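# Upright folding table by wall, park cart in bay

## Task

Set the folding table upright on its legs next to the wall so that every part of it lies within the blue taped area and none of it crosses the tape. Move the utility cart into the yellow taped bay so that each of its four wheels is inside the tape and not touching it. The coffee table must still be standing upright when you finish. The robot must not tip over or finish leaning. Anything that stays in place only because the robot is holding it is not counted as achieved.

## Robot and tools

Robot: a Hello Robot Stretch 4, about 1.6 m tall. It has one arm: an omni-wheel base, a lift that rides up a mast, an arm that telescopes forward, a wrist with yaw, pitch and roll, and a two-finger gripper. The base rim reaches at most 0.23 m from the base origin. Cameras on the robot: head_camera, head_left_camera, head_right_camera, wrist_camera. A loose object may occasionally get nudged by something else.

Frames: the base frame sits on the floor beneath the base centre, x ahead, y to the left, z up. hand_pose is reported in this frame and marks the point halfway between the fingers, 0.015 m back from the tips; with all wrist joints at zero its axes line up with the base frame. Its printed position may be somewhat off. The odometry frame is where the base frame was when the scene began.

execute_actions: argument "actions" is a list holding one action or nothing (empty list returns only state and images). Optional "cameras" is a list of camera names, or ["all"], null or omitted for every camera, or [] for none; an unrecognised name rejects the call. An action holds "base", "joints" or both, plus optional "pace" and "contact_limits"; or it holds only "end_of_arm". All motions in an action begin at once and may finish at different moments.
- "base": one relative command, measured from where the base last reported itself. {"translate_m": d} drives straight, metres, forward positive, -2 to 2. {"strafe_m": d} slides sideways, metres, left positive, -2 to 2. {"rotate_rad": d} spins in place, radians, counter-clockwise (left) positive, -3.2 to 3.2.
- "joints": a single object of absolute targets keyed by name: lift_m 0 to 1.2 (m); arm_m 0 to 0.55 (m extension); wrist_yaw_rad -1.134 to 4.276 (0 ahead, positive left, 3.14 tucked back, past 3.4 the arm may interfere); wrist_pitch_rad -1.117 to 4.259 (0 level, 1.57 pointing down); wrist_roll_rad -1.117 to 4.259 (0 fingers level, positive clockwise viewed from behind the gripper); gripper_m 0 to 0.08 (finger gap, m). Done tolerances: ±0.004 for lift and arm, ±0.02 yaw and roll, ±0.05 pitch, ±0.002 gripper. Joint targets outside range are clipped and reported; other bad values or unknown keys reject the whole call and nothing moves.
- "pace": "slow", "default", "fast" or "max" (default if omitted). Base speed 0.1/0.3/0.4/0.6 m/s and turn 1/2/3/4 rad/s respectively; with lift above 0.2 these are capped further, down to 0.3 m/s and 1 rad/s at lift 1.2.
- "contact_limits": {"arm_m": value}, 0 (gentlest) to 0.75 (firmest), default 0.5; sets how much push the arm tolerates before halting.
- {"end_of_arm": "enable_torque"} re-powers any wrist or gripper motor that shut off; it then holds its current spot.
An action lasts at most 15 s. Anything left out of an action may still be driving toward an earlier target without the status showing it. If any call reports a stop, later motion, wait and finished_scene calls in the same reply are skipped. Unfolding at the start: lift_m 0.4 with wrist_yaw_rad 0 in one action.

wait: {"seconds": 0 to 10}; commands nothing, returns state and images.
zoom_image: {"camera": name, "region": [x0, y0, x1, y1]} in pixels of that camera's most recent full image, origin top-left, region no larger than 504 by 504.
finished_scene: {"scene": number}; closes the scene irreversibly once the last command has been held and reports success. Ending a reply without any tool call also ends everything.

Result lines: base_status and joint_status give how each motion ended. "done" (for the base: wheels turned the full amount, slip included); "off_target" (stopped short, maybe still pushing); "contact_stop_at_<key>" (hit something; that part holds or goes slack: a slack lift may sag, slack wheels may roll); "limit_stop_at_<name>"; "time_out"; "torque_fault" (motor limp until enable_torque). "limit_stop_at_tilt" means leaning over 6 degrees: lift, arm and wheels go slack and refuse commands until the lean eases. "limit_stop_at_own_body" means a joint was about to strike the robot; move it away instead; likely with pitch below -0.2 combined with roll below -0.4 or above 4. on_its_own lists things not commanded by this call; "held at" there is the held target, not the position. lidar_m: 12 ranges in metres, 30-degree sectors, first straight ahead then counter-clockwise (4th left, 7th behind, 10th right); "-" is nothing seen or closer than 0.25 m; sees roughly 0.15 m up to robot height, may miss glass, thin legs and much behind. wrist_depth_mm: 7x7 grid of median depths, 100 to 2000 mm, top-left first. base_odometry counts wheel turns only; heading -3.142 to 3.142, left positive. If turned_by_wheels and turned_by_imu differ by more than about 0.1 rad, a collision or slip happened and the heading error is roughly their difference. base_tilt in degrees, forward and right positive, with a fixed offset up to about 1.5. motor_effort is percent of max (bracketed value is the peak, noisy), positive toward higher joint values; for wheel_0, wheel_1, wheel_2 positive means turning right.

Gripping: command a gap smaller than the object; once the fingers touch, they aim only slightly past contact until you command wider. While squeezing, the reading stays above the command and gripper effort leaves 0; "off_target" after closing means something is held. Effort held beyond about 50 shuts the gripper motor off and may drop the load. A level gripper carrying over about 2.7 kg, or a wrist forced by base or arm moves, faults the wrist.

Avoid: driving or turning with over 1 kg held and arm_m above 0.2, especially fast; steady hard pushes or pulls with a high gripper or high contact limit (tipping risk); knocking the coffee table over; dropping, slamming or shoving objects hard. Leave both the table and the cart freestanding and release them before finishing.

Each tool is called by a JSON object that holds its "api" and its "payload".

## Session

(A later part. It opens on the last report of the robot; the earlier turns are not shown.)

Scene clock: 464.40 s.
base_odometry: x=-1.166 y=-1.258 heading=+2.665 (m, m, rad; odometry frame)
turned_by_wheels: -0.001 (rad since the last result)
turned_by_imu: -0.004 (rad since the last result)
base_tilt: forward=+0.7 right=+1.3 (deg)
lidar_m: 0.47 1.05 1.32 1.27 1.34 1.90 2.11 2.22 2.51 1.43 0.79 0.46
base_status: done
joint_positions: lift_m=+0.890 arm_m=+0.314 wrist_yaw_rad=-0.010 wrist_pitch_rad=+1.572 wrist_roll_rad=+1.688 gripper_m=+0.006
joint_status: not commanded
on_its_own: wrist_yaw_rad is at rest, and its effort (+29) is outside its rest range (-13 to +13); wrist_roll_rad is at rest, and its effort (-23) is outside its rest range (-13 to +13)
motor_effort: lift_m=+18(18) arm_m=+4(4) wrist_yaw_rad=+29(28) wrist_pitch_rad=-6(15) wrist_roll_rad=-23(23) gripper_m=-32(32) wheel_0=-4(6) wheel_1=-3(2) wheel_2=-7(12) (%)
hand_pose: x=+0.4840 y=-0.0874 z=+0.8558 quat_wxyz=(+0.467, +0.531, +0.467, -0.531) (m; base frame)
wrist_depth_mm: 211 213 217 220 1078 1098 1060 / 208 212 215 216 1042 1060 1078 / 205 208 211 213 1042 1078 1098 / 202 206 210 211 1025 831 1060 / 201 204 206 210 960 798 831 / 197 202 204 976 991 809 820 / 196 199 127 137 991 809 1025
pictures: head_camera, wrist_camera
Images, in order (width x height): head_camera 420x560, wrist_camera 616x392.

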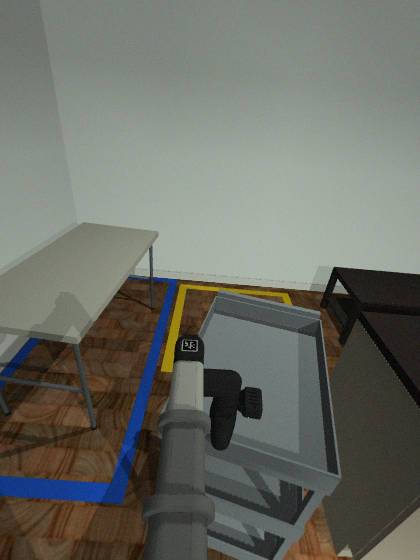

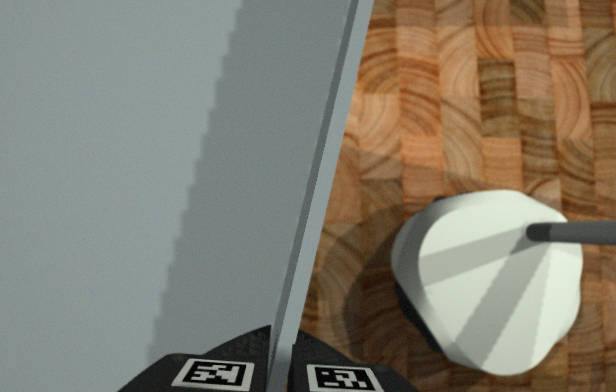

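{"api": "execute_actions", "payload": {"actions": [{"base":{"translate_m":0.1},"joints":{"wrist_roll_rad":1.55},"pace":"slow"}], "cameras": ["head_camera","wrist_camera"]}}

Scene clock: 471.93 s.
base_odometry: x=-1.255 y=-1.212 heading=+2.664 (m, m, rad; odometry frame)
turned_by_wheels: -0.001 (rad since the last result)
turned_by_imu: -0.004 (rad since the last result)
base_tilt: forward=+0.7 right=+1.3 (deg)
lidar_m: 0.47 0.97 1.29 1.27 1.33 1.87 2.21 2.33 2.53 1.08 0.74 0.48
base_status: done
joint_positions: lift_m=+0.890 arm_m=+0.314 wrist_yaw_rad=-0.012 wrist_pitch_rad=+1.571 wrist_roll_rad=+1.562 gripper_m=+0.007
joint_status: all done
on_its_own: wrist_yaw_rad is at rest, and its effort (+34) is outside its rest range (-13 to +13); wrist_roll_rad is at rest, and its effort (-33) is outside its rest range (-13 to +13)
motor_effort: lift_m=+18(18) arm_m=+4(4) wrist_yaw_rad=+34(51) wrist_pitch_rad=-2(14) wrist_roll_rad=-33(51) gripper_m=-43(49) wheel_0=-4(6) wheel_1=-2(3) wheel_2=-7(13) (%)
hand_pose: x=+0.4841 y=-0.0874 z=+0.8558 quat_wxyz=(+0.499, +0.501, +0.499, -0.501) (m; base frame)
wrist_depth_mm: 210 213 216 220 1060 1078 1098 / 207 211 213 218 1025 1060 1078 / 205 208 211 213 1042 1042 1078 / 203 206 211 212 1008 1008 1042 / 200 203 207 209 976 809 831 / 198 201 204 208 891 798 809 / 196 199 127 137 991 798 820
pictures: head_camera, wrist_camera
Images, in order (width x height): head_camera 420x560, wrist_camera 616x392.

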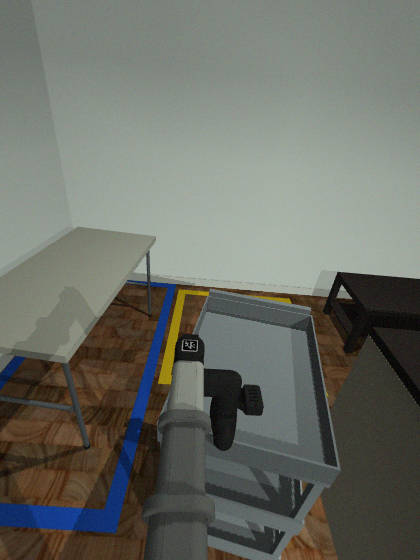

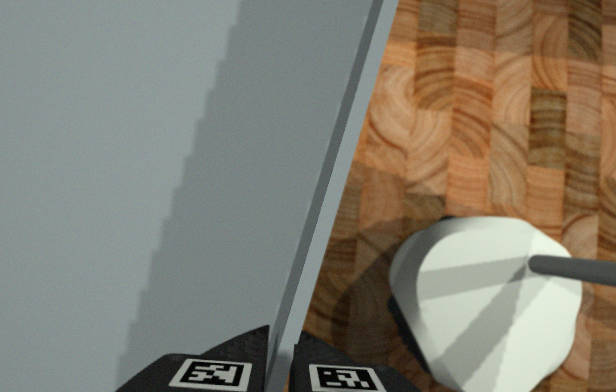

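{"api": "execute_actions", "payload": {"actions": [{"joints":{"gripper_m":0.05}}], "cameras": []}}

{"api": "execute_actions", "payload": {"actions": [{"joints":{"wrist_roll_rad":1.72}}], "cameras": ["wrist_camera","head_camera"]}}

Scene clock: 480.43 s.
base_odometry: x=-1.255 y=-1.212 heading=+2.665 (m, m, rad; odometry frame)
turned_by_wheels: +0.001 (rad since the last result)
turned_by_imu: +0.000 (rad since the last result)
base_tilt: forward=+0.7 right=+1.3 (deg)
lidar_m: 0.46 0.97 1.27 1.26 1.35 1.89 2.21 2.33 2.55 1.10 0.77 0.47
base_status: not commanded
joint_positions: lift_m=+0.890 arm_m=+0.314 wrist_yaw_rad=-0.001 wrist_pitch_rad=+1.571 wrist_roll_rad=+1.551 gripper_m=+0.050
joint_status: all done
motor_effort: lift_m=+18(18) arm_m=+4(4) wrist_yaw_rad=+0(34) wrist_pitch_rad=-4(4) wrist_roll_rad=+0(33) gripper_m=+2(41) wheel_0=-2(4) wheel_1=-1(3) wheel_2=-1(7) (%)
hand_pose: x=+0.4852 y=-0.0874 z=+0.8558 quat_wxyz=(+0.505, +0.495, +0.505, -0.495) (m; base frame)
wrist_depth_mm: 208 212 216 220 224 1060 1098 / 207 211 214 216 1025 1078 1078 / 204 208 211 215 1042 1042 1060 / 202 206 210 212 1008 1042 1042 / 200 204 207 209 991 798 809 / 198 200 205 208 878 788 809 / 197 127 202 960 135 809 809
pictures: none
No camera images: the call's "cameras" was empty. Leave "cameras" out to get every camera's image.

Scene clock: 481.07 s.
base_odometry: x=-1.255 y=-1.212 heading=+2.665 (m, m, rad; odometry frame)
turned_by_wheels: +0.000 (rad since the last result)
turned_by_imu: +0.000 (rad since the last result)
base_tilt: forward=+0.7 right=+1.4 (deg)
lidar_m: 0.46 0.96 1.27 1.26 1.33 1.89 2.19 2.33 2.55 1.13 0.73 0.46
base_status: not commanded
joint_positions: lift_m=+0.890 arm_m=+0.314 wrist_yaw_rad=+0.000 wrist_pitch_rad=+1.571 wrist_roll_rad=+1.719 gripper_m=+0.050
joint_status: all done
motor_effort: lift_m=+18(18) arm_m=+4(4) wrist_yaw_rad=+0(0) wrist_pitch_rad=-2(5) wrist_roll_rad=+2(6) gripper_m=+2(2) wheel_0=-2(2) wheel_1=-1(1) wheel_2=-1(1) (%)
hand_pose: x=+0.4852 y=-0.0874 z=+0.8558 quat_wxyz=(+0.461, +0.536, +0.461, -0.536) (m; base frame)
wrist_depth_mm: 210 213 216 220 1060 1098 1098 / 207 211 214 217 1042 1060 1078 / 205 208 212 215 1025 1060 1078 / 204 205 209 212 1025 831 1042 / 201 203 208 991 976 809 820 / 198 202 204 976 991 798 809 / 196 128 203 960 135 788 1025
pictures: head_camera, wrist_camera
Images, in order (width x height): head_camera 420x560, wrist_camera 616x392.

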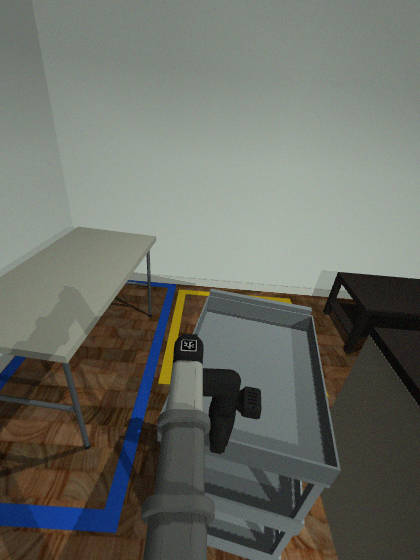

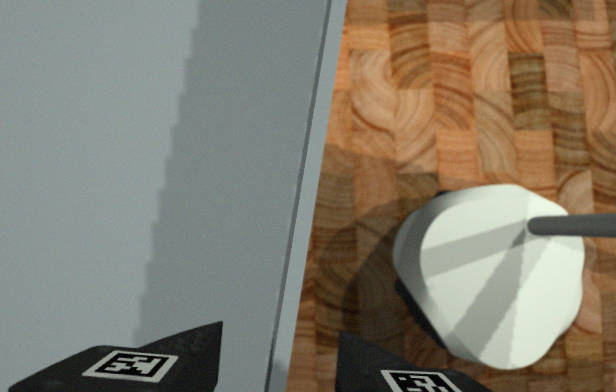

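{"api": "execute_actions", "payload": {"actions": [{"joints":{"gripper_m":0.004,"wrist_roll_rad":1.73}}], "cameras": []}}

{"api": "execute_actions", "payload": {"actions": [{"base":{"strafe_m":-0.05},"pace":"slow"}], "cameras": []}}

{"api": "execute_actions", "payload": {"actions": [{"base":{"translate_m":0.12},"pace":"slow"}], "cameras": []}}

{"api": "execute_actions", "payload": {"actions": [{"base":{"strafe_m":-0.04},"pace":"slow"}], "cameras": []}}

{"api": "execute_actions", "payload": {"actions": [{"base":{"translate_m":0.12},"pace":"slow"}], "cameras": ["wrist_camera","head_camera"]}}

Scene clock: 491.07 s.
base_odometry: x=-1.255 y=-1.212 heading=+2.665 (m, m, rad; odometry frame)
turned_by_wheels: +0.000 (rad since the last result)
turned_by_imu: -0.001 (rad since the last result)
base_tilt: forward=+0.7 right=+1.3 (deg)
lidar_m: 0.46 0.96 1.28 1.27 1.35 1.89 2.20 2.32 2.55 1.12 0.72 0.47
base_status: not commanded
joint_positions: lift_m=+0.890 arm_m=+0.314 wrist_yaw_rad=-0.003 wrist_pitch_rad=+1.570 wrist_roll_rad=+1.733 gripper_m=+0.005
joint_status: all done
motor_effort: lift_m=+18(18) arm_m=+4(4) wrist_yaw_rad=+8(7) wrist_pitch_rad=-2(2) wrist_roll_rad=-7(11) gripper_m=-20(20) wheel_0=-2(2) wheel_1=-1(1) wheel_2=-1(1) (%)
hand_pose: x=+0.4851 y=-0.0874 z=+0.8558 quat_wxyz=(+0.457, +0.540, +0.457, -0.539) (m; base frame)
wrist_depth_mm: 210 213 216 218 1042 1060 1098 / 208 211 213 217 1060 1060 1060 / 205 208 212 215 1042 1060 1060 / 203 206 209 213 1025 820 1078 / 200 204 207 991 976 809 831 / 198 202 204 976 1008 798 820 / 196 200 132 137 991 976 1025
pictures: none
No camera images: the call's "cameras" was empty. Leave "cameras" out to get every camera's image.

Scene clock: 492.67 s.
base_odometry: x=-1.232 y=-1.168 heading=+2.665 (m, m, rad; odometry frame)
turned_by_wheels: +0.001 (rad since the last result)
turned_by_imu: +0.001 (rad since the last result)
base_tilt: forward=+0.7 right=+1.3 (deg)
lidar_m: 0.47 0.97 1.25 1.31 1.40 1.93 2.21 2.34 2.51 1.07 0.68 0.48
base_status: done
joint_positions: lift_m=+0.890 arm_m=+0.314 wrist_yaw_rad=+0.002 wrist_pitch_rad=+1.568 wrist_roll_rad=+1.728 gripper_m=+0.005
joint_status: not commanded
motor_effort: lift_m=+18(18) arm_m=+4(4) wrist_yaw_rad=-6(10) wrist_pitch_rad=+3(4) wrist_roll_rad=+6(8) gripper_m=-13(20) wheel_0=+5(9) wheel_1=+1(8) wheel_2=+2(2) (%)
hand_pose: x=+0.4859 y=-0.0874 z=+0.8558 quat_wxyz=(+0.460, +0.538, +0.459, -0.537) (m; base frame)
wrist_depth_mm: 209 213 216 220 1060 1078 1078 / 208 210 213 991 1042 1042 1060 / 206 208 211 1008 1025 1025 1060 / 204 206 208 991 1008 820 1060 / 201 204 206 991 960 820 842 / 198 202 205 1008 976 798 820 / 196 199 135 136 991 820 1008
pictures: none
No camera images: the call's "cameras" was empty. Leave "cameras" out to get every camera's image.

Scene clock: 495.13 s.
base_odometry: x=-1.339 y=-1.113 heading=+2.665 (m, m, rad; odometry frame)
turned_by_wheels: +0.000 (rad since the last result)
turned_by_imu: -0.001 (rad since the last result)
base_tilt: forward=+0.7 right=+1.3 (deg)
lidar_m: 0.46 0.90 1.08 1.32 1.39 1.96 2.33 2.47 2.51 0.67 0.65 0.48
base_status: done
joint_positions: lift_m=+0.890 arm_m=+0.314 wrist_yaw_rad=+0.001 wrist_pitch_rad=+1.571 wrist_roll_rad=+1.728 gripper_m=+0.005
joint_status: not commanded
motor_effort: lift_m=+18(18) arm_m=+4(4) wrist_yaw_rad=-5(6) wrist_pitch_rad=-3(16) wrist_roll_rad=+7(7) gripper_m=-13(14) wheel_0=+4(10) wheel_1=+1(9) wheel_2=-3(12) (%)
hand_pose: x=+0.4852 y=-0.0874 z=+0.8558 quat_wxyz=(+0.459, +0.537, +0.460, -0.538) (m; base frame)
wrist_depth_mm: 209 214 216 219 1078 1078 1118 / 208 211 214 1008 1060 1078 1060 / 205 208 211 991 1025 1060 1060 / 202 205 211 1008 1042 820 1042 / 200 204 206 991 946 798 820 / 199 202 204 991 991 798 820 / 196 198 135 136 991 798 1025
pictures: none
No camera images: the call's "cameras" was empty. Leave "cameras" out to get every camera's image.

Scene clock: 496.60 s.
base_odometry: x=-1.320 y=-1.078 heading=+2.666 (m, m, rad; odometry frame)
turned_by_wheels: +0.001 (rad since the last result)
turned_by_imu: +0.001 (rad since the last result)
base_tilt: forward=+0.7 right=+1.3 (deg)
lidar_m: 0.47 0.91 1.07 1.35 1.44 2.05 2.33 2.46 2.46 0.64 0.61 0.49
base_status: done
joint_positions: lift_m=+0.890 arm_m=+0.314 wrist_yaw_rad=+0.005 wrist_pitch_rad=+1.568 wrist_roll_rad=+1.726 gripper_m=+0.005
joint_status: not commanded
on_its_own: wrist_yaw_rad is at rest, and its effort (-15) is outside its rest range (-13 to +13); wrist_roll_rad is at rest, and its effort (+14) is outside its rest range (-13 to +13)
motor_effort: lift_m=+18(18) arm_m=+4(4) wrist_yaw_rad=-15(15) wrist_pitch_rad=+4(7) wrist_roll_rad=+14(14) gripper_m=-19(19) wheel_0=+8(13) wheel_1=+1(8) wheel_2=+2(1) (%)
hand_pose: x=+0.4861 y=-0.0874 z=+0.8558 quat_wxyz=(+0.462, +0.537, +0.461, -0.535) (m; base frame)
wrist_depth_mm: 210 212 216 842 1025 1078 1078 / 206 210 214 1025 1042 1025 1098 / 206 208 212 1025 1025 1060 1078 / 204 206 210 1008 1025 809 1060 / 201 204 208 991 991 820 831 / 198 201 205 1008 976 798 809 / 196 200 131 136 1008 809 1042
pictures: none
No camera images: the call's "cameras" was empty. Leave "cameras" out to get every camera's image.

Scene clock: 499.07 s.
base_odometry: x=-1.427 y=-1.023 heading=+2.667 (m, m, rad; odometry frame)
turned_by_wheels: +0.000 (rad since the last result)
turned_by_imu: -0.001 (rad since the last result)
base_tilt: forward=+0.7 right=+1.3 (deg)
lidar_m: 0.45 0.78 0.89 1.34 1.42 2.00 2.46 2.59 2.47 0.58 0.62 0.47
base_status: done
joint_positions: lift_m=+0.890 arm_m=+0.314 wrist_yaw_rad=+0.003 wrist_pitch_rad=+1.572 wrist_roll_rad=+1.726 gripper_m=+0.005
joint_status: not commanded
on_its_own: wrist_roll_rad is at rest, and its effort (+14) is outside its rest range (-13 to +13)
motor_effort: lift_m=+18(18) arm_m=+4(4) wrist_yaw_rad=-11(15) wrist_pitch_rad=-4(16) wrist_roll_rad=+14(14) gripper_m=-20(20) wheel_0=+3(12) wheel_1=+1(7) wheel_2=-2(6) (%)
hand_pose: x=+0.4853 y=-0.0874 z=+0.8558 quat_wxyz=(+0.461, +0.536, +0.461, -0.537) (m; base frame)
wrist_depth_mm: 209 213 216 831 904 1098 1078 / 208 211 213 1042 1025 1078 1078 / 205 208 211 1008 1025 1060 1060 / 204 206 209 1025 1008 809 1060 / 200 204 208 976 976 809 820 / 199 202 204 991 991 778 820 / 196 199 132 136 991 798 1025
pictures: head_camera, wrist_camera
Images, in order (width x height): head_camera 420x560, wrist_camera 616x392.

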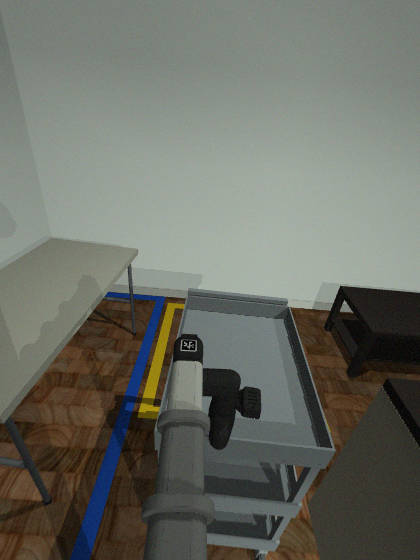

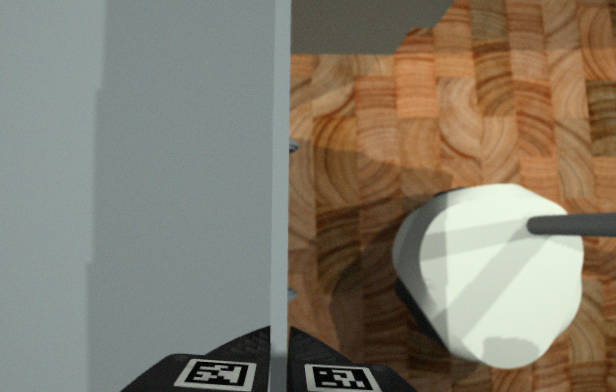

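{"api": "execute_actions", "payload": {"actions": [{"base":{"strafe_m":-0.03},"pace":"slow"}], "cameras": []}}

{"api": "execute_actions", "payload": {"actions": [{"base":{"translate_m":0.2},"pace":"slow"}], "cameras": ["wrist_camera","head_camera","head_right_camera"]}}

Scene clock: 513.47 s.
base_odometry: x=-1.413 y=-0.996 heading=+2.667 (m, m, rad; odometry frame)
turned_by_wheels: +0.001 (rad since the last result)
turned_by_imu: +0.000 (rad since the last result)
base_tilt: forward=+0.7 right=+1.3 (deg)
lidar_m: 0.47 0.83 0.86 1.38 1.46 2.03 2.45 2.60 2.43 0.53 0.57 0.48
base_status: done
joint_positions: lift_m=+0.890 arm_m=+0.314 wrist_yaw_rad=+0.006 wrist_pitch_rad=+1.569 wrist_roll_rad=+1.724 gripper_m=+0.005
joint_status: not commanded
on_its_own: wrist_yaw_rad is at rest, and its effort (-19) is outside its rest range (-13 to +13); wrist_roll_rad is at rest, and its effort (+18) is outside its rest range (-13 to +13)
motor_effort: lift_m=+18(18) arm_m=+4(4) wrist_yaw_rad=-19(19) wrist_pitch_rad=+1(6) wrist_roll_rad=+18(18) gripper_m=-23(24) wheel_0=+6(10) wheel_1=+1(4) wheel_2=+3(3) (%)
hand_pose: x=+0.4862 y=-0.0874 z=+0.8558 quat_wxyz=(+0.462, +0.536, +0.462, -0.535) (m; base frame)
wrist_depth_mm: 210 211 216 842 854 1060 1078 / 207 211 214 1008 1042 1078 1060 / 205 208 212 1008 1025 1078 1060 / 202 206 210 1008 1008 831 1042 / 201 204 206 991 976 809 820 / 198 202 205 1008 976 788 809 / 197 200 132 137 1008 809 1008
pictures: none
No camera images: the call's "cameras" was empty. Leave "cameras" out to get every camera's image.

Scene clock: 516.73 s.
base_odometry: x=-1.591 y=-0.905 heading=+2.668 (m, m, rad; odometry frame)
turned_by_wheels: +0.001 (rad since the last result)
turned_by_imu: +0.000 (rad since the last result)
base_tilt: forward=+0.7 right=+1.3 (deg)
lidar_m: 0.44 0.77 0.69 1.37 1.45 2.06 2.64 2.78 2.43 0.54 0.59 0.49
base_status: done
joint_positions: lift_m=+0.890 arm_m=+0.314 wrist_yaw_rad=+0.005 wrist_pitch_rad=+1.572 wrist_roll_rad=+1.724 gripper_m=+0.005
joint_status: not commanded
on_its_own: wrist_roll_rad is at rest, and its effort (+19) is outside its rest range (-13 to +13)
motor_effort: lift_m=+18(18) arm_m=+4(4) wrist_yaw_rad=-13(20) wrist_pitch_rad=-3(14) wrist_roll_rad=+19(19) gripper_m=-25(24) wheel_0=+5(10) wheel_1=+3(6) wheel_2=+0(5) (%)
hand_pose: x=+0.4854 y=-0.0874 z=+0.8558 quat_wxyz=(+0.461, +0.536, +0.462, -0.536) (m; base frame)
wrist_depth_mm: 209 212 216 854 866 891 1078 / 207 211 213 1025 1060 1060 1098 / 204 208 211 1008 1008 1042 1078 / 203 206 208 1008 1025 831 1042 / 200 204 207 991 976 820 809 / 199 202 204 976 991 788 809 / 196 199 132 137 976 798 1025
pictures: head_camera, head_right_camera, wrist_camera
Images, in order (width x height): head_camera 420x560, head_right_camera 420x672, wrist_camera 616x392.

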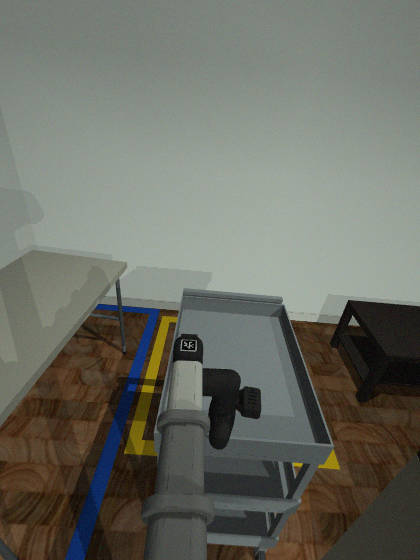

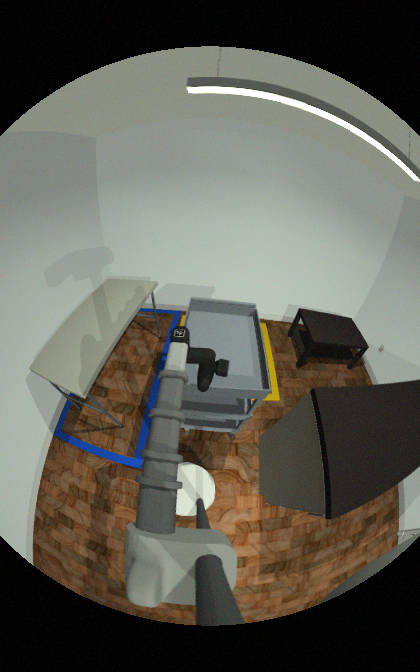

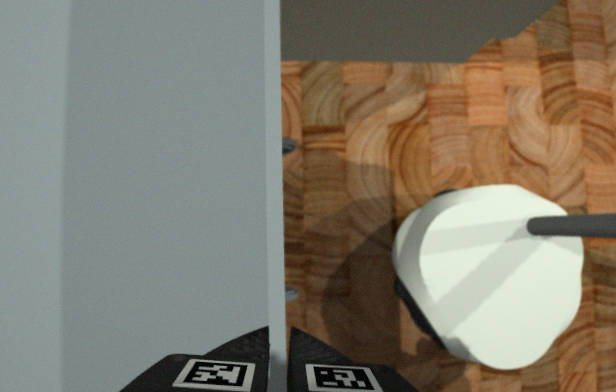

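{"api": "execute_actions", "payload": {"actions": [{"base":{"translate_m":0.16},"pace":"slow"}], "cameras": []}}

{"api": "execute_actions", "payload": {"actions": [{"base":{"translate_m":0.16},"pace":"slow"}], "cameras": ["wrist_camera","head_camera","head_right_camera"]}}

Scene clock: 525.60 s.
base_odometry: x=-1.734 y=-0.832 heading=+2.668 (m, m, rad; odometry frame)
turned_by_wheels: +0.001 (rad since the last result)
turned_by_imu: -0.001 (rad since the last result)
base_tilt: forward=+0.7 right=+1.3 (deg)
lidar_m: 0.45 0.78 0.62 1.37 1.44 2.07 2.83 2.97 0.58 0.55 0.58 0.48
base_status: done
joint_positions: lift_m=+0.890 arm_m=+0.314 wrist_yaw_rad=+0.004 wrist_pitch_rad=+1.572 wrist_roll_rad=+1.724 gripper_m=+0.005
joint_status: not commanded
on_its_own: wrist_roll_rad is at rest, and its effort (+17) is outside its rest range (-13 to +13)
motor_effort: lift_m=+18(18) arm_m=+4(4) wrist_yaw_rad=-13(14) wrist_pitch_rad=-5(14) wrist_roll_rad=+17(18) gripper_m=-23(25) wheel_0=+5(10) wheel_1=+2(8) wheel_2=+0(9) (%)
hand_pose: x=+0.4854 y=-0.0874 z=+0.8558 quat_wxyz=(+0.461, +0.536, +0.461, -0.536) (m; base frame)
wrist_depth_mm: 210 212 216 1042 891 891 917 / 207 211 213 1025 1042 1060 1060 / 204 208 212 1008 1025 1042 1098 / 203 206 210 991 1025 831 1060 / 200 204 207 1008 960 809 820 / 198 202 204 976 991 809 809 / 196 199 132 137 991 809 1042
pictures: none
No camera images: the call's "cameras" was empty. Leave "cameras" out to get every camera's image.

Scene clock: 528.47 s.
base_odometry: x=-1.876 y=-0.760 heading=+2.669 (m, m, rad; odometry frame)
turned_by_wheels: +0.000 (rad since the last result)
turned_by_imu: +0.000 (rad since the last result)
base_tilt: forward=+0.7 right=+1.3 (deg)
lidar_m: 0.46 0.74 0.57 0.57 1.43 2.03 3.00 3.12 0.58 0.55 1.47 0.48
base_status: done
joint_positions: lift_m=+0.890 arm_m=+0.314 wrist_yaw_rad=+0.004 wrist_pitch_rad=+1.571 wrist_roll_rad=+1.725 gripper_m=+0.005
joint_status: not commanded
on_its_own: wrist_roll_rad is at rest, and its effort (+16) is outside its rest range (-13 to +13)
motor_effort: lift_m=+18(18) arm_m=+4(4) wrist_yaw_rad=-11(14) wrist_pitch_rad=-3(15) wrist_roll_rad=+16(18) gripper_m=-22(23) wheel_0=+5(7) wheel_1=+1(5) wheel_2=-1(8) (%)
hand_pose: x=+0.4854 y=-0.0874 z=+0.8558 quat_wxyz=(+0.461, +0.536, +0.461, -0.536) (m; base frame)
wrist_depth_mm: 208 212 216 1042 1042 891 904 / 208 211 214 1025 1042 1060 1078 / 204 208 211 1008 1008 1042 1060 / 202 206 209 991 1025 820 1042 / 201 204 207 991 976 820 809 / 199 201 205 1008 991 788 809 / 196 199 131 137 991 798 1025
pictures: head_camera, head_right_camera, wrist_camera
Images, in order (width x height): head_camera 420x560, head_right_camera 420x672, wrist_camera 616x392.

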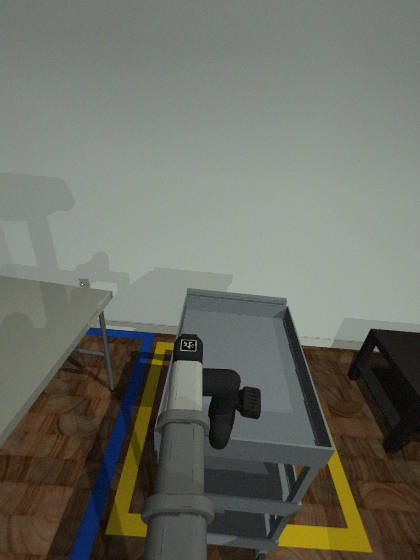

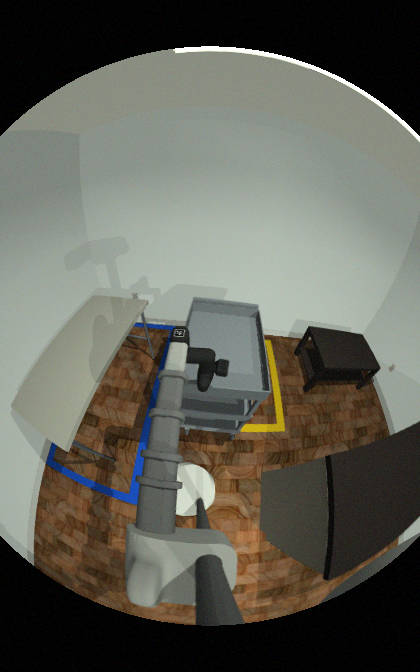

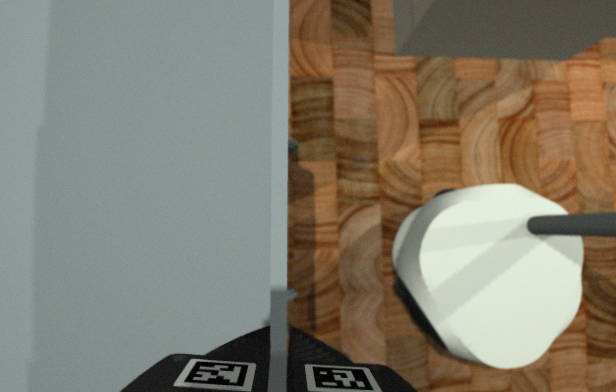

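{"api": "execute_actions", "payload": {"actions": [{"base":{"translate_m":0.07},"pace":"slow"}], "cameras": []}}

{"api": "execute_actions", "payload": {"actions": [{"joints":{"gripper_m":0.05}}], "cameras": []}}

{"api": "execute_actions", "payload": {"actions": [{"joints":{"lift_m":1.0}}], "cameras": []}}

{"api": "execute_actions", "payload": {"actions": [{"base":{"translate_m":-0.45},"joints":{"arm_m":0}}], "cameras": ["head_camera","head_right_camera","head_left_camera"]}}

Scene clock: 536.50 s.
base_odometry: x=-1.938 y=-0.728 heading=+2.669 (m, m, rad; odometry frame)
turned_by_wheels: +0.001 (rad since the last result)
turned_by_imu: +0.000 (rad since the last result)
base_tilt: forward=+0.7 right=+1.3 (deg)
lidar_m: 0.47 0.72 0.56 0.56 1.43 2.04 3.07 3.23 0.59 0.56 1.42 0.48
base_status: done
joint_positions: lift_m=+0.890 arm_m=+0.314 wrist_yaw_rad=+0.003 wrist_pitch_rad=+1.572 wrist_roll_rad=+1.725 gripper_m=+0.005
joint_status: not commanded
on_its_own: wrist_roll_rad is at rest, and its effort (+16) is outside its rest range (-13 to +13)
motor_effort: lift_m=+18(18) arm_m=+4(4) wrist_yaw_rad=-10(12) wrist_pitch_rad=-7(14) wrist_roll_rad=+16(17) gripper_m=-21(21) wheel_0=+6(8) wheel_1=+3(1) wheel_2=+0(8) (%)
hand_pose: x=+0.4853 y=-0.0874 z=+0.8558 quat_wxyz=(+0.461, +0.536, +0.461, -0.536) (m; base frame)
wrist_depth_mm: 209 213 216 1025 1060 904 931 / 207 211 213 1042 1025 1060 1098 / 205 208 211 1025 1025 1042 1060 / 203 206 210 991 1008 831 1042 / 200 204 207 1008 976 798 820 / 198 201 204 976 976 809 820 / 196 199 132 137 991 798 1008
pictures: none
No camera images: the call's "cameras" was empty. Leave "cameras" out to get every camera's image.

Scene clock: 537.63 s.
base_odometry: x=-1.938 y=-0.728 heading=+2.669 (m, m, rad; odometry frame)
turned_by_wheels: +0.000 (rad since the last result)
turned_by_imu: +0.000 (rad since the last result)
base_tilt: forward=+0.7 right=+1.3 (deg)
lidar_m: 0.47 0.73 0.57 0.55 1.43 2.04 3.04 3.21 0.59 0.56 1.42 0.47
base_status: not commanded
joint_positions: lift_m=+0.890 arm_m=+0.314 wrist_yaw_rad=+0.001 wrist_pitch_rad=+1.571 wrist_roll_rad=+1.729 gripper_m=+0.050
joint_status: all done
motor_effort: lift_m=+18(18) arm_m=+4(4) wrist_yaw_rad=-2(10) wrist_pitch_rad=-3(7) wrist_roll_rad=+3(16) gripper_m=+2(19) wheel_0=+4(6) wheel_1=+2(3) wheel_2=+0(0) (%)
hand_pose: x=+0.4853 y=-0.0874 z=+0.8558 quat_wxyz=(+0.459, +0.538, +0.459, -0.538) (m; base frame)
wrist_depth_mm: 209 213 217 1042 1060 917 931 / 207 211 214 1042 1042 1060 1078 / 205 208 211 1008 1025 1060 1042 / 203 206 209 1008 1008 820 1042 / 201 204 206 976 991 809 809 / 198 202 205 976 991 798 820 / 196 127 202 991 135 798 1008
pictures: none
No camera images: the call's "cameras" was empty. Leave "cameras" out to get every camera's image.

Scene clock: 539.13 s.
base_odometry: x=-1.938 y=-0.728 heading=+2.669 (m, m, rad; odometry frame)
turned_by_wheels: +0.000 (rad since the last result)
turned_by_imu: +0.000 (rad since the last result)
base_tilt: forward=+0.7 right=+1.3 (deg)
lidar_m: 0.48 0.72 0.56 0.56 1.43 2.03 3.07 3.21 0.59 0.57 1.42 0.47
base_status: not commanded
joint_positions: lift_m=+1.000 arm_m=+0.314 wrist_yaw_rad=+0.000 wrist_pitch_rad=+1.570 wrist_roll_rad=+1.729 gripper_m=+0.050
joint_status: all done
motor_effort: lift_m=+25(28) arm_m=+4(4) wrist_yaw_rad=-2(4) wrist_pitch_rad=-3(1) wrist_roll_rad=+2(3) gripper_m=+2(2) wheel_0=+4(4) wheel_1=+2(2) wheel_2=+0(0) (%)
hand_pose: x=+0.4853 y=-0.0874 z=+0.9652 quat_wxyz=(+0.459, +0.538, +0.459, -0.538) (m; base frame)
wrist_depth_mm: 320 322 327 1138 1182 917 960 / 314 319 325 1160 1160 1182 1229 / 312 315 319 1138 1118 1160 1160 / 307 312 317 1098 1138 931 1182 / 303 306 314 1078 946 931 1160 / 300 306 310 1060 1118 904 1138 / 297 127 304 1078 136 1098 1118
pictures: none
No camera images: the call's "cameras" was empty. Leave "cameras" out to get every camera's image.

Scene clock: 542.13 s.
base_odometry: x=-1.538 y=-0.933 heading=+2.669 (m, m, rad; odometry frame)
turned_by_wheels: +0.000 (rad since the last result)
turned_by_imu: +0.001 (rad since the last result)
base_tilt: forward=+0.6 right=+1.3 (deg)
lidar_m: 0.92 0.80 0.73 1.37 1.46 2.04 2.59 2.76 2.44 0.54 0.58 0.95
base_status: done
joint_positions: lift_m=+1.000 arm_m=+0.001 wrist_yaw_rad=+0.000 wrist_pitch_rad=+1.570 wrist_roll_rad=+1.730 gripper_m=+0.050
joint_status: all done
motor_effort: lift_m=+25(25) arm_m=-4(3) wrist_yaw_rad=+0(3) wrist_pitch_rad=-1(2) wrist_roll_rad=+1(3) gripper_m=+2(2) wheel_0=-1(6) wheel_1=+1(4) wheel_2=-2(7) (%)
hand_pose: x=+0.1721 y=-0.0874 z=+0.9653 quat_wxyz=(+0.459, +0.538, +0.458, -0.538) (m; base frame)
wrist_depth_mm: 1098 820 809 831 1160 1160 1205 / 1098 1118 1118 1160 1182 1182 1205 / 1078 1078 1118 1138 1138 1160 1205 / 1060 1078 1098 1098 1138 1160 1160 / 1042 1060 1098 891 891 466 315 / 1025 1060 1060 878 904 1118 1138 / 1008 127 1042 1060 135 1118 1160
pictures: head_camera, head_left_camera, head_right_camera
Images, in order (width x height): head_camera 420x560, head_left_camera 420x672, head_right_camera 420x672.

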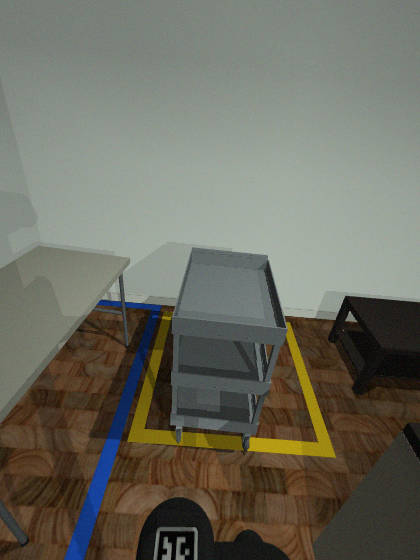

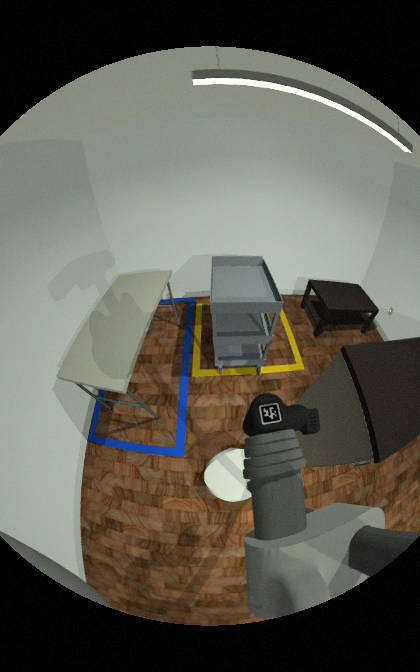

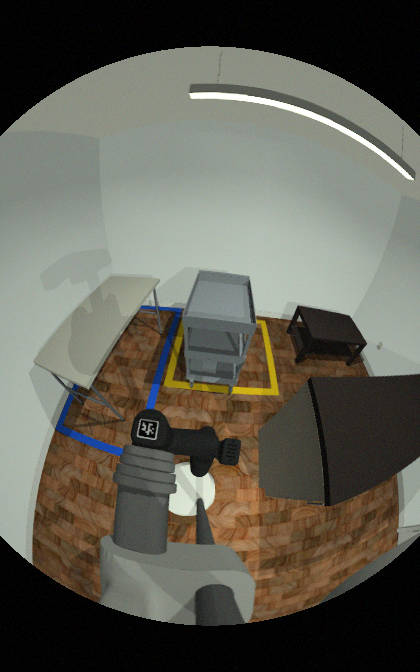

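{"api": "execute_actions", "payload": {"actions": [{"base":{"translate_m":0.45},"joints":{"arm_m":0.314}}], "cameras": []}}

{"api": "execute_actions", "payload": {"actions": [{"joints":{"lift_m":0.89}}], "cameras": ["wrist_camera"]}}

Scene clock: 550.57 s.
base_odometry: x=-1.938 y=-0.728 heading=+2.669 (m, m, rad; odometry frame)
turned_by_wheels: +0.000 (rad since the last result)
turned_by_imu: -0.002 (rad since the last result)
base_tilt: forward=+0.7 right=+1.4 (deg)
lidar_m: 0.47 0.71 0.55 0.55 1.43 2.05 3.07 3.22 0.60 0.57 1.42 0.49
base_status: done
joint_positions: lift_m=+1.000 arm_m=+0.313 wrist_yaw_rad=+0.000 wrist_pitch_rad=+1.570 wrist_roll_rad=+1.730 gripper_m=+0.050
joint_status: all done
motor_effort: lift_m=+25(25) arm_m=+4(4) wrist_yaw_rad=-2(0) wrist_pitch_rad=+1(1) wrist_roll_rad=+1(0) gripper_m=+1(1) wheel_0=+2(6) wheel_1=+0(0) wheel_2=+2(8) (%)
hand_pose: x=+0.4843 y=-0.0874 z=+0.9653 quat_wxyz=(+0.459, +0.538, +0.459, -0.538) (m; base frame)
wrist_depth_mm: 317 325 325 1160 1138 904 931 / 314 322 324 1160 1160 1160 1229 / 310 317 320 1138 1138 1182 1182 / 309 312 317 1138 1118 931 1160 / 304 309 312 1118 960 931 1160 / 301 303 312 1078 1078 917 1118 / 297 127 307 1060 135 1118 1118
pictures: none
No camera images: the call's "cameras" was empty. Leave "cameras" out to get every camera's image.

Scene clock: 552.07 s.
base_odometry: x=-1.938 y=-0.728 heading=+2.669 (m, m, rad; odometry frame)
turned_by_wheels: +0.000 (rad since the last result)
turned_by_imu: +0.000 (rad since the last result)
base_tilt: forward=+0.7 right=+1.3 (deg)
lidar_m: 0.46 0.70 0.56 0.57 1.42 2.03 3.06 3.21 0.59 0.56 1.41 0.47
base_status: not commanded
joint_positions: lift_m=+0.890 arm_m=+0.313 wrist_yaw_rad=+0.000 wrist_pitch_rad=+1.570 wrist_roll_rad=+1.730 gripper_m=+0.050
joint_status: all done
motor_effort: lift_m=+18(25) arm_m=+4(4) wrist_yaw_rad=-2(1) wrist_pitch_rad=-2(1) wrist_roll_rad=+2(0) gripper_m=+2(1) wheel_0=+2(2) wheel_1=+0(0) wheel_2=+2(2) (%)
hand_pose: x=+0.4843 y=-0.0874 z=+0.8558 quat_wxyz=(+0.459, +0.538, +0.459, -0.538) (m; base frame)
wrist_depth_mm: 209 213 216 1042 1042 917 931 / 208 211 214 1008 1060 1078 1098 / 204 208 212 1025 1042 1042 1078 / 203 206 210 991 1025 820 1060 / 201 203 208 991 976 809 809 / 198 202 205 991 976 809 820 / 196 127 200 960 135 798 1025
pictures: wrist_camera
Images, in order (width x height): wrist_camera 616x392.

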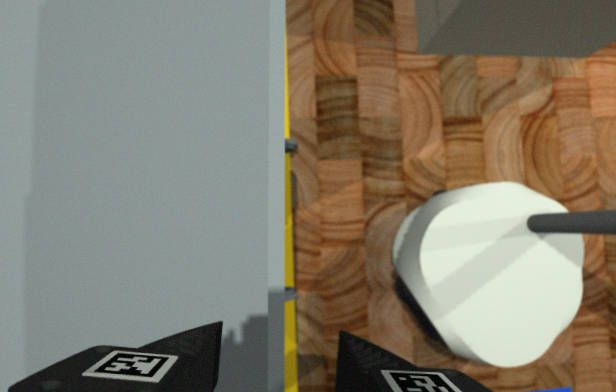

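{"api": "execute_actions", "payload": {"actions": [{"joints":{"gripper_m":0.004}}], "cameras": []}}

{"api": "execute_actions", "payload": {"actions": [{"base":{"translate_m":0.14},"pace":"slow"}], "cameras": []}}

{"api": "execute_actions", "payload": {"actions": [{"joints":{"gripper_m":0.05}}], "cameras": []}}

{"api": "execute_actions", "payload": {"actions": [{"joints":{"lift_m":1.0}}], "cameras": []}}

{"api": "execute_actions", "payload": {"actions": [{"base":{"translate_m":-0.45},"joints":{"arm_m":0}}], "cameras": ["head_camera","head_right_camera","head_left_camera"]}}

Scene clock: 562.00 s.
base_odometry: x=-1.938 y=-0.728 heading=+2.669 (m, m, rad; odometry frame)
turned_by_wheels: +0.000 (rad since the last result)
turned_by_imu: -0.001 (rad since the last result)
base_tilt: forward=+0.7 right=+1.3 (deg)
lidar_m: 0.46 0.74 0.57 0.56 1.42 2.06 3.07 3.22 0.58 0.56 1.42 0.48
base_status: not commanded
joint_positions: lift_m=+0.890 arm_m=+0.313 wrist_yaw_rad=+0.003 wrist_pitch_rad=+1.569 wrist_roll_rad=+1.727 gripper_m=+0.005
joint_status: all done
motor_effort: lift_m=+18(18) arm_m=+4(4) wrist_yaw_rad=-9(9) wrist_pitch_rad=+4(3) wrist_roll_rad=+9(9) gripper_m=-22(20) wheel_0=+2(2) wheel_1=+0(0) wheel_2=+2(2) (%)
hand_pose: x=+0.4849 y=-0.0874 z=+0.8558 quat_wxyz=(+0.461, +0.538, +0.460, -0.536) (m; base frame)
wrist_depth_mm: 209 213 216 1042 1042 891 931 / 206 211 216 1025 1042 1042 1078 / 206 209 212 991 1025 1060 1025 / 203 206 209 991 1025 820 1042 / 201 204 208 991 976 798 809 / 198 202 204 976 991 809 809 / 196 199 131 137 991 798 991
pictures: none
No camera images: the call's "cameras" was empty. Leave "cameras" out to get every camera's image.

Scene clock: 564.70 s.
base_odometry: x=-2.063 y=-0.664 heading=+2.670 (m, m, rad; odometry frame)
turned_by_wheels: +0.000 (rad since the last result)
turned_by_imu: +0.000 (rad since the last result)
base_tilt: forward=+0.7 right=+1.3 (deg)
lidar_m: 0.47 0.70 0.55 0.54 1.44 2.03 3.22 0.79 0.60 0.58 1.35 0.48
base_status: done
joint_positions: lift_m=+0.890 arm_m=+0.313 wrist_yaw_rad=+0.002 wrist_pitch_rad=+1.572 wrist_roll_rad=+1.727 gripper_m=+0.005
joint_status: not commanded
motor_effort: lift_m=+18(18) arm_m=+4(4) wrist_yaw_rad=-6(9) wrist_pitch_rad=-5(13) wrist_roll_rad=+9(8) gripper_m=-21(22) wheel_0=+3(5) wheel_1=+1(4) wheel_2=-1(8) (%)
hand_pose: x=+0.4841 y=-0.0874 z=+0.8558 quat_wxyz=(+0.460, +0.537, +0.460, -0.537) (m; base frame)
wrist_depth_mm: 209 213 216 1042 1060 1025 960 / 207 210 214 1025 1042 1060 1078 / 205 208 212 1025 1025 1042 1078 / 202 206 209 1008 1008 820 1042 / 200 204 207 976 976 809 820 / 198 201 204 976 976 798 820 / 196 199 132 137 976 820 1008
pictures: none
No camera images: the call's "cameras" was empty. Leave "cameras" out to get every camera's image.

Scene clock: 565.83 s.
base_odometry: x=-2.063 y=-0.664 heading=+2.669 (m, m, rad; odometry frame)
turned_by_wheels: +0.000 (rad since the last result)
turned_by_imu: +0.000 (rad since the last result)
base_tilt: forward=+0.7 right=+1.3 (deg)
lidar_m: 0.47 0.69 0.54 0.54 1.41 2.03 3.22 0.80 0.59 0.57 1.34 0.48
base_status: not commanded
joint_positions: lift_m=+0.890 arm_m=+0.313 wrist_yaw_rad=+0.001 wrist_pitch_rad=+1.571 wrist_roll_rad=+1.729 gripper_m=+0.050
joint_status: all done
motor_effort: lift_m=+18(18) arm_m=+4(4) wrist_yaw_rad=-2(5) wrist_pitch_rad=+0(6) wrist_roll_rad=+3(9) gripper_m=+2(22) wheel_0=+2(3) wheel_1=+0(1) wheel_2=-1(1) (%)
hand_pose: x=+0.4843 y=-0.0874 z=+0.8558 quat_wxyz=(+0.459, +0.538, +0.459, -0.538) (m; base frame)
wrist_depth_mm: 210 212 216 1042 1042 1042 946 / 208 211 214 1025 1042 1060 1078 / 206 208 212 991 1025 1025 1078 / 203 206 209 1008 1008 831 1042 / 201 204 208 991 960 820 831 / 198 202 204 976 976 798 809 / 196 127 202 976 135 798 1025
pictures: none
No camera images: the call's "cameras" was empty. Leave "cameras" out to get every camera's image.

Scene clock: 567.33 s.
base_odometry: x=-2.063 y=-0.664 heading=+2.669 (m, m, rad; odometry frame)
turned_by_wheels: +0.000 (rad since the last result)
turned_by_imu: +0.000 (rad since the last result)
base_tilt: forward=+0.7 right=+1.3 (deg)
lidar_m: 0.47 0.67 0.55 0.52 1.40 2.02 3.22 0.78 0.57 0.59 1.34 0.48
base_status: not commanded
joint_positions: lift_m=+1.000 arm_m=+0.313 wrist_yaw_rad=+0.000 wrist_pitch_rad=+1.570 wrist_roll_rad=+1.729 gripper_m=+0.050
joint_status: all done
motor_effort: lift_m=+25(25) arm_m=+4(4) wrist_yaw_rad=-2(2) wrist_pitch_rad=-4(1) wrist_roll_rad=+2(2) gripper_m=+2(1) wheel_0=+2(2) wheel_1=+0(0) wheel_2=-1(1) (%)
hand_pose: x=+0.4843 y=-0.0874 z=+0.9652 quat_wxyz=(+0.459, +0.538, +0.459, -0.538) (m; base frame)
wrist_depth_mm: 317 324 329 1138 1182 1060 931 / 314 320 327 1138 1138 1205 1182 / 312 315 319 1098 1160 1182 1182 / 307 312 317 1118 1118 946 1138 / 303 309 314 1118 946 917 1138 / 300 306 310 1078 1098 917 1098 / 297 127 306 1042 136 1098 1118
pictures: none
No camera images: the call's "cameras" was empty. Leave "cameras" out to get every camera's image.

Scene clock: 570.33 s.
base_odometry: x=-1.662 y=-0.869 heading=+2.669 (m, m, rad; odometry frame)
turned_by_wheels: +0.000 (rad since the last result)
turned_by_imu: +0.001 (rad since the last result)
base_tilt: forward=+0.7 right=+1.3 (deg)
lidar_m: 0.91 0.78 0.65 1.34 1.44 2.05 2.75 2.90 0.55 0.55 0.58 0.95
base_status: done
joint_positions: lift_m=+1.000 arm_m=+0.001 wrist_yaw_rad=+0.000 wrist_pitch_rad=+1.570 wrist_roll_rad=+1.730 gripper_m=+0.050
joint_status: all done
motor_effort: lift_m=+25(25) arm_m=-4(7) wrist_yaw_rad=+0(2) wrist_pitch_rad=-1(4) wrist_roll_rad=+1(3) gripper_m=+1(2) wheel_0=-1(6) wheel_1=+0(2) wheel_2=-1(10) (%)
hand_pose: x=+0.1722 y=-0.0874 z=+0.9653 quat_wxyz=(+0.459, +0.538, +0.458, -0.538) (m; base frame)
wrist_depth_mm: 1118 1118 820 831 842 1182 1205 / 1098 1098 1118 1138 1138 1182 1182 / 1078 1078 1118 1118 1160 1160 1182 / 1060 1078 1098 1118 1138 1138 1160 / 1060 1060 1078 891 891 466 317 / 1060 1060 1042 891 891 1118 1138 / 1042 127 1060 1078 135 1118 1118
pictures: head_camera, head_left_camera, head_right_camera
Images, in order (width x height): head_camera 420x560, head_left_camera 420x672, head_right_camera 420x672.

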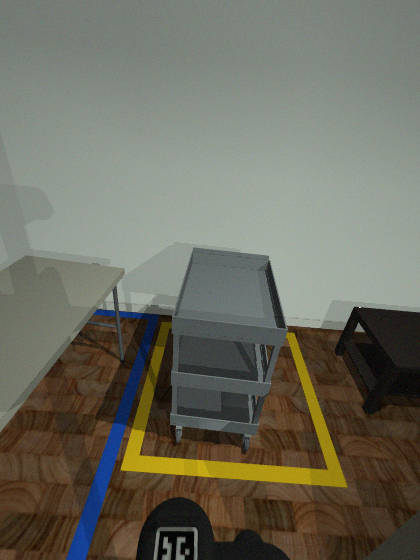

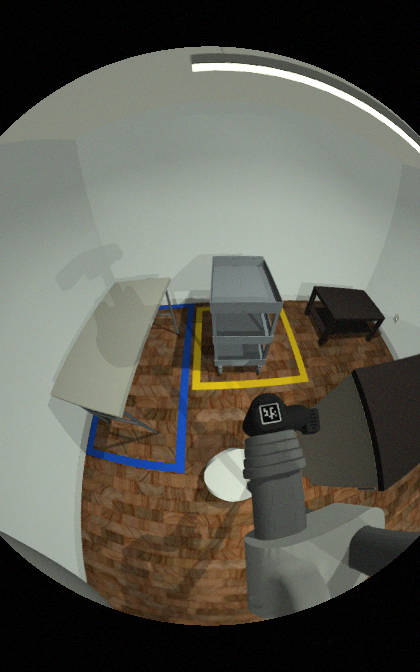

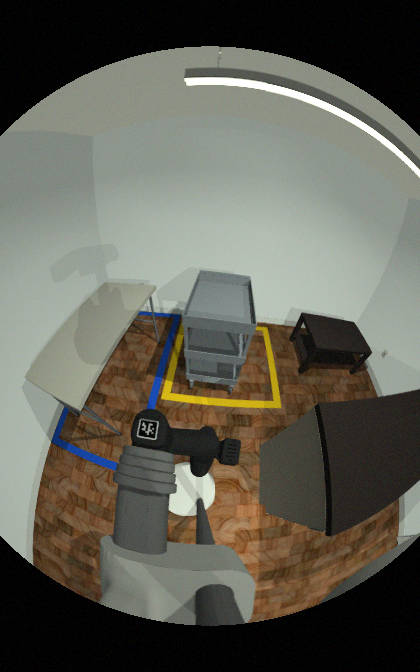

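{"api": "finished_scene", "payload": {"scene": 2}}

The scene is finished: the task was done.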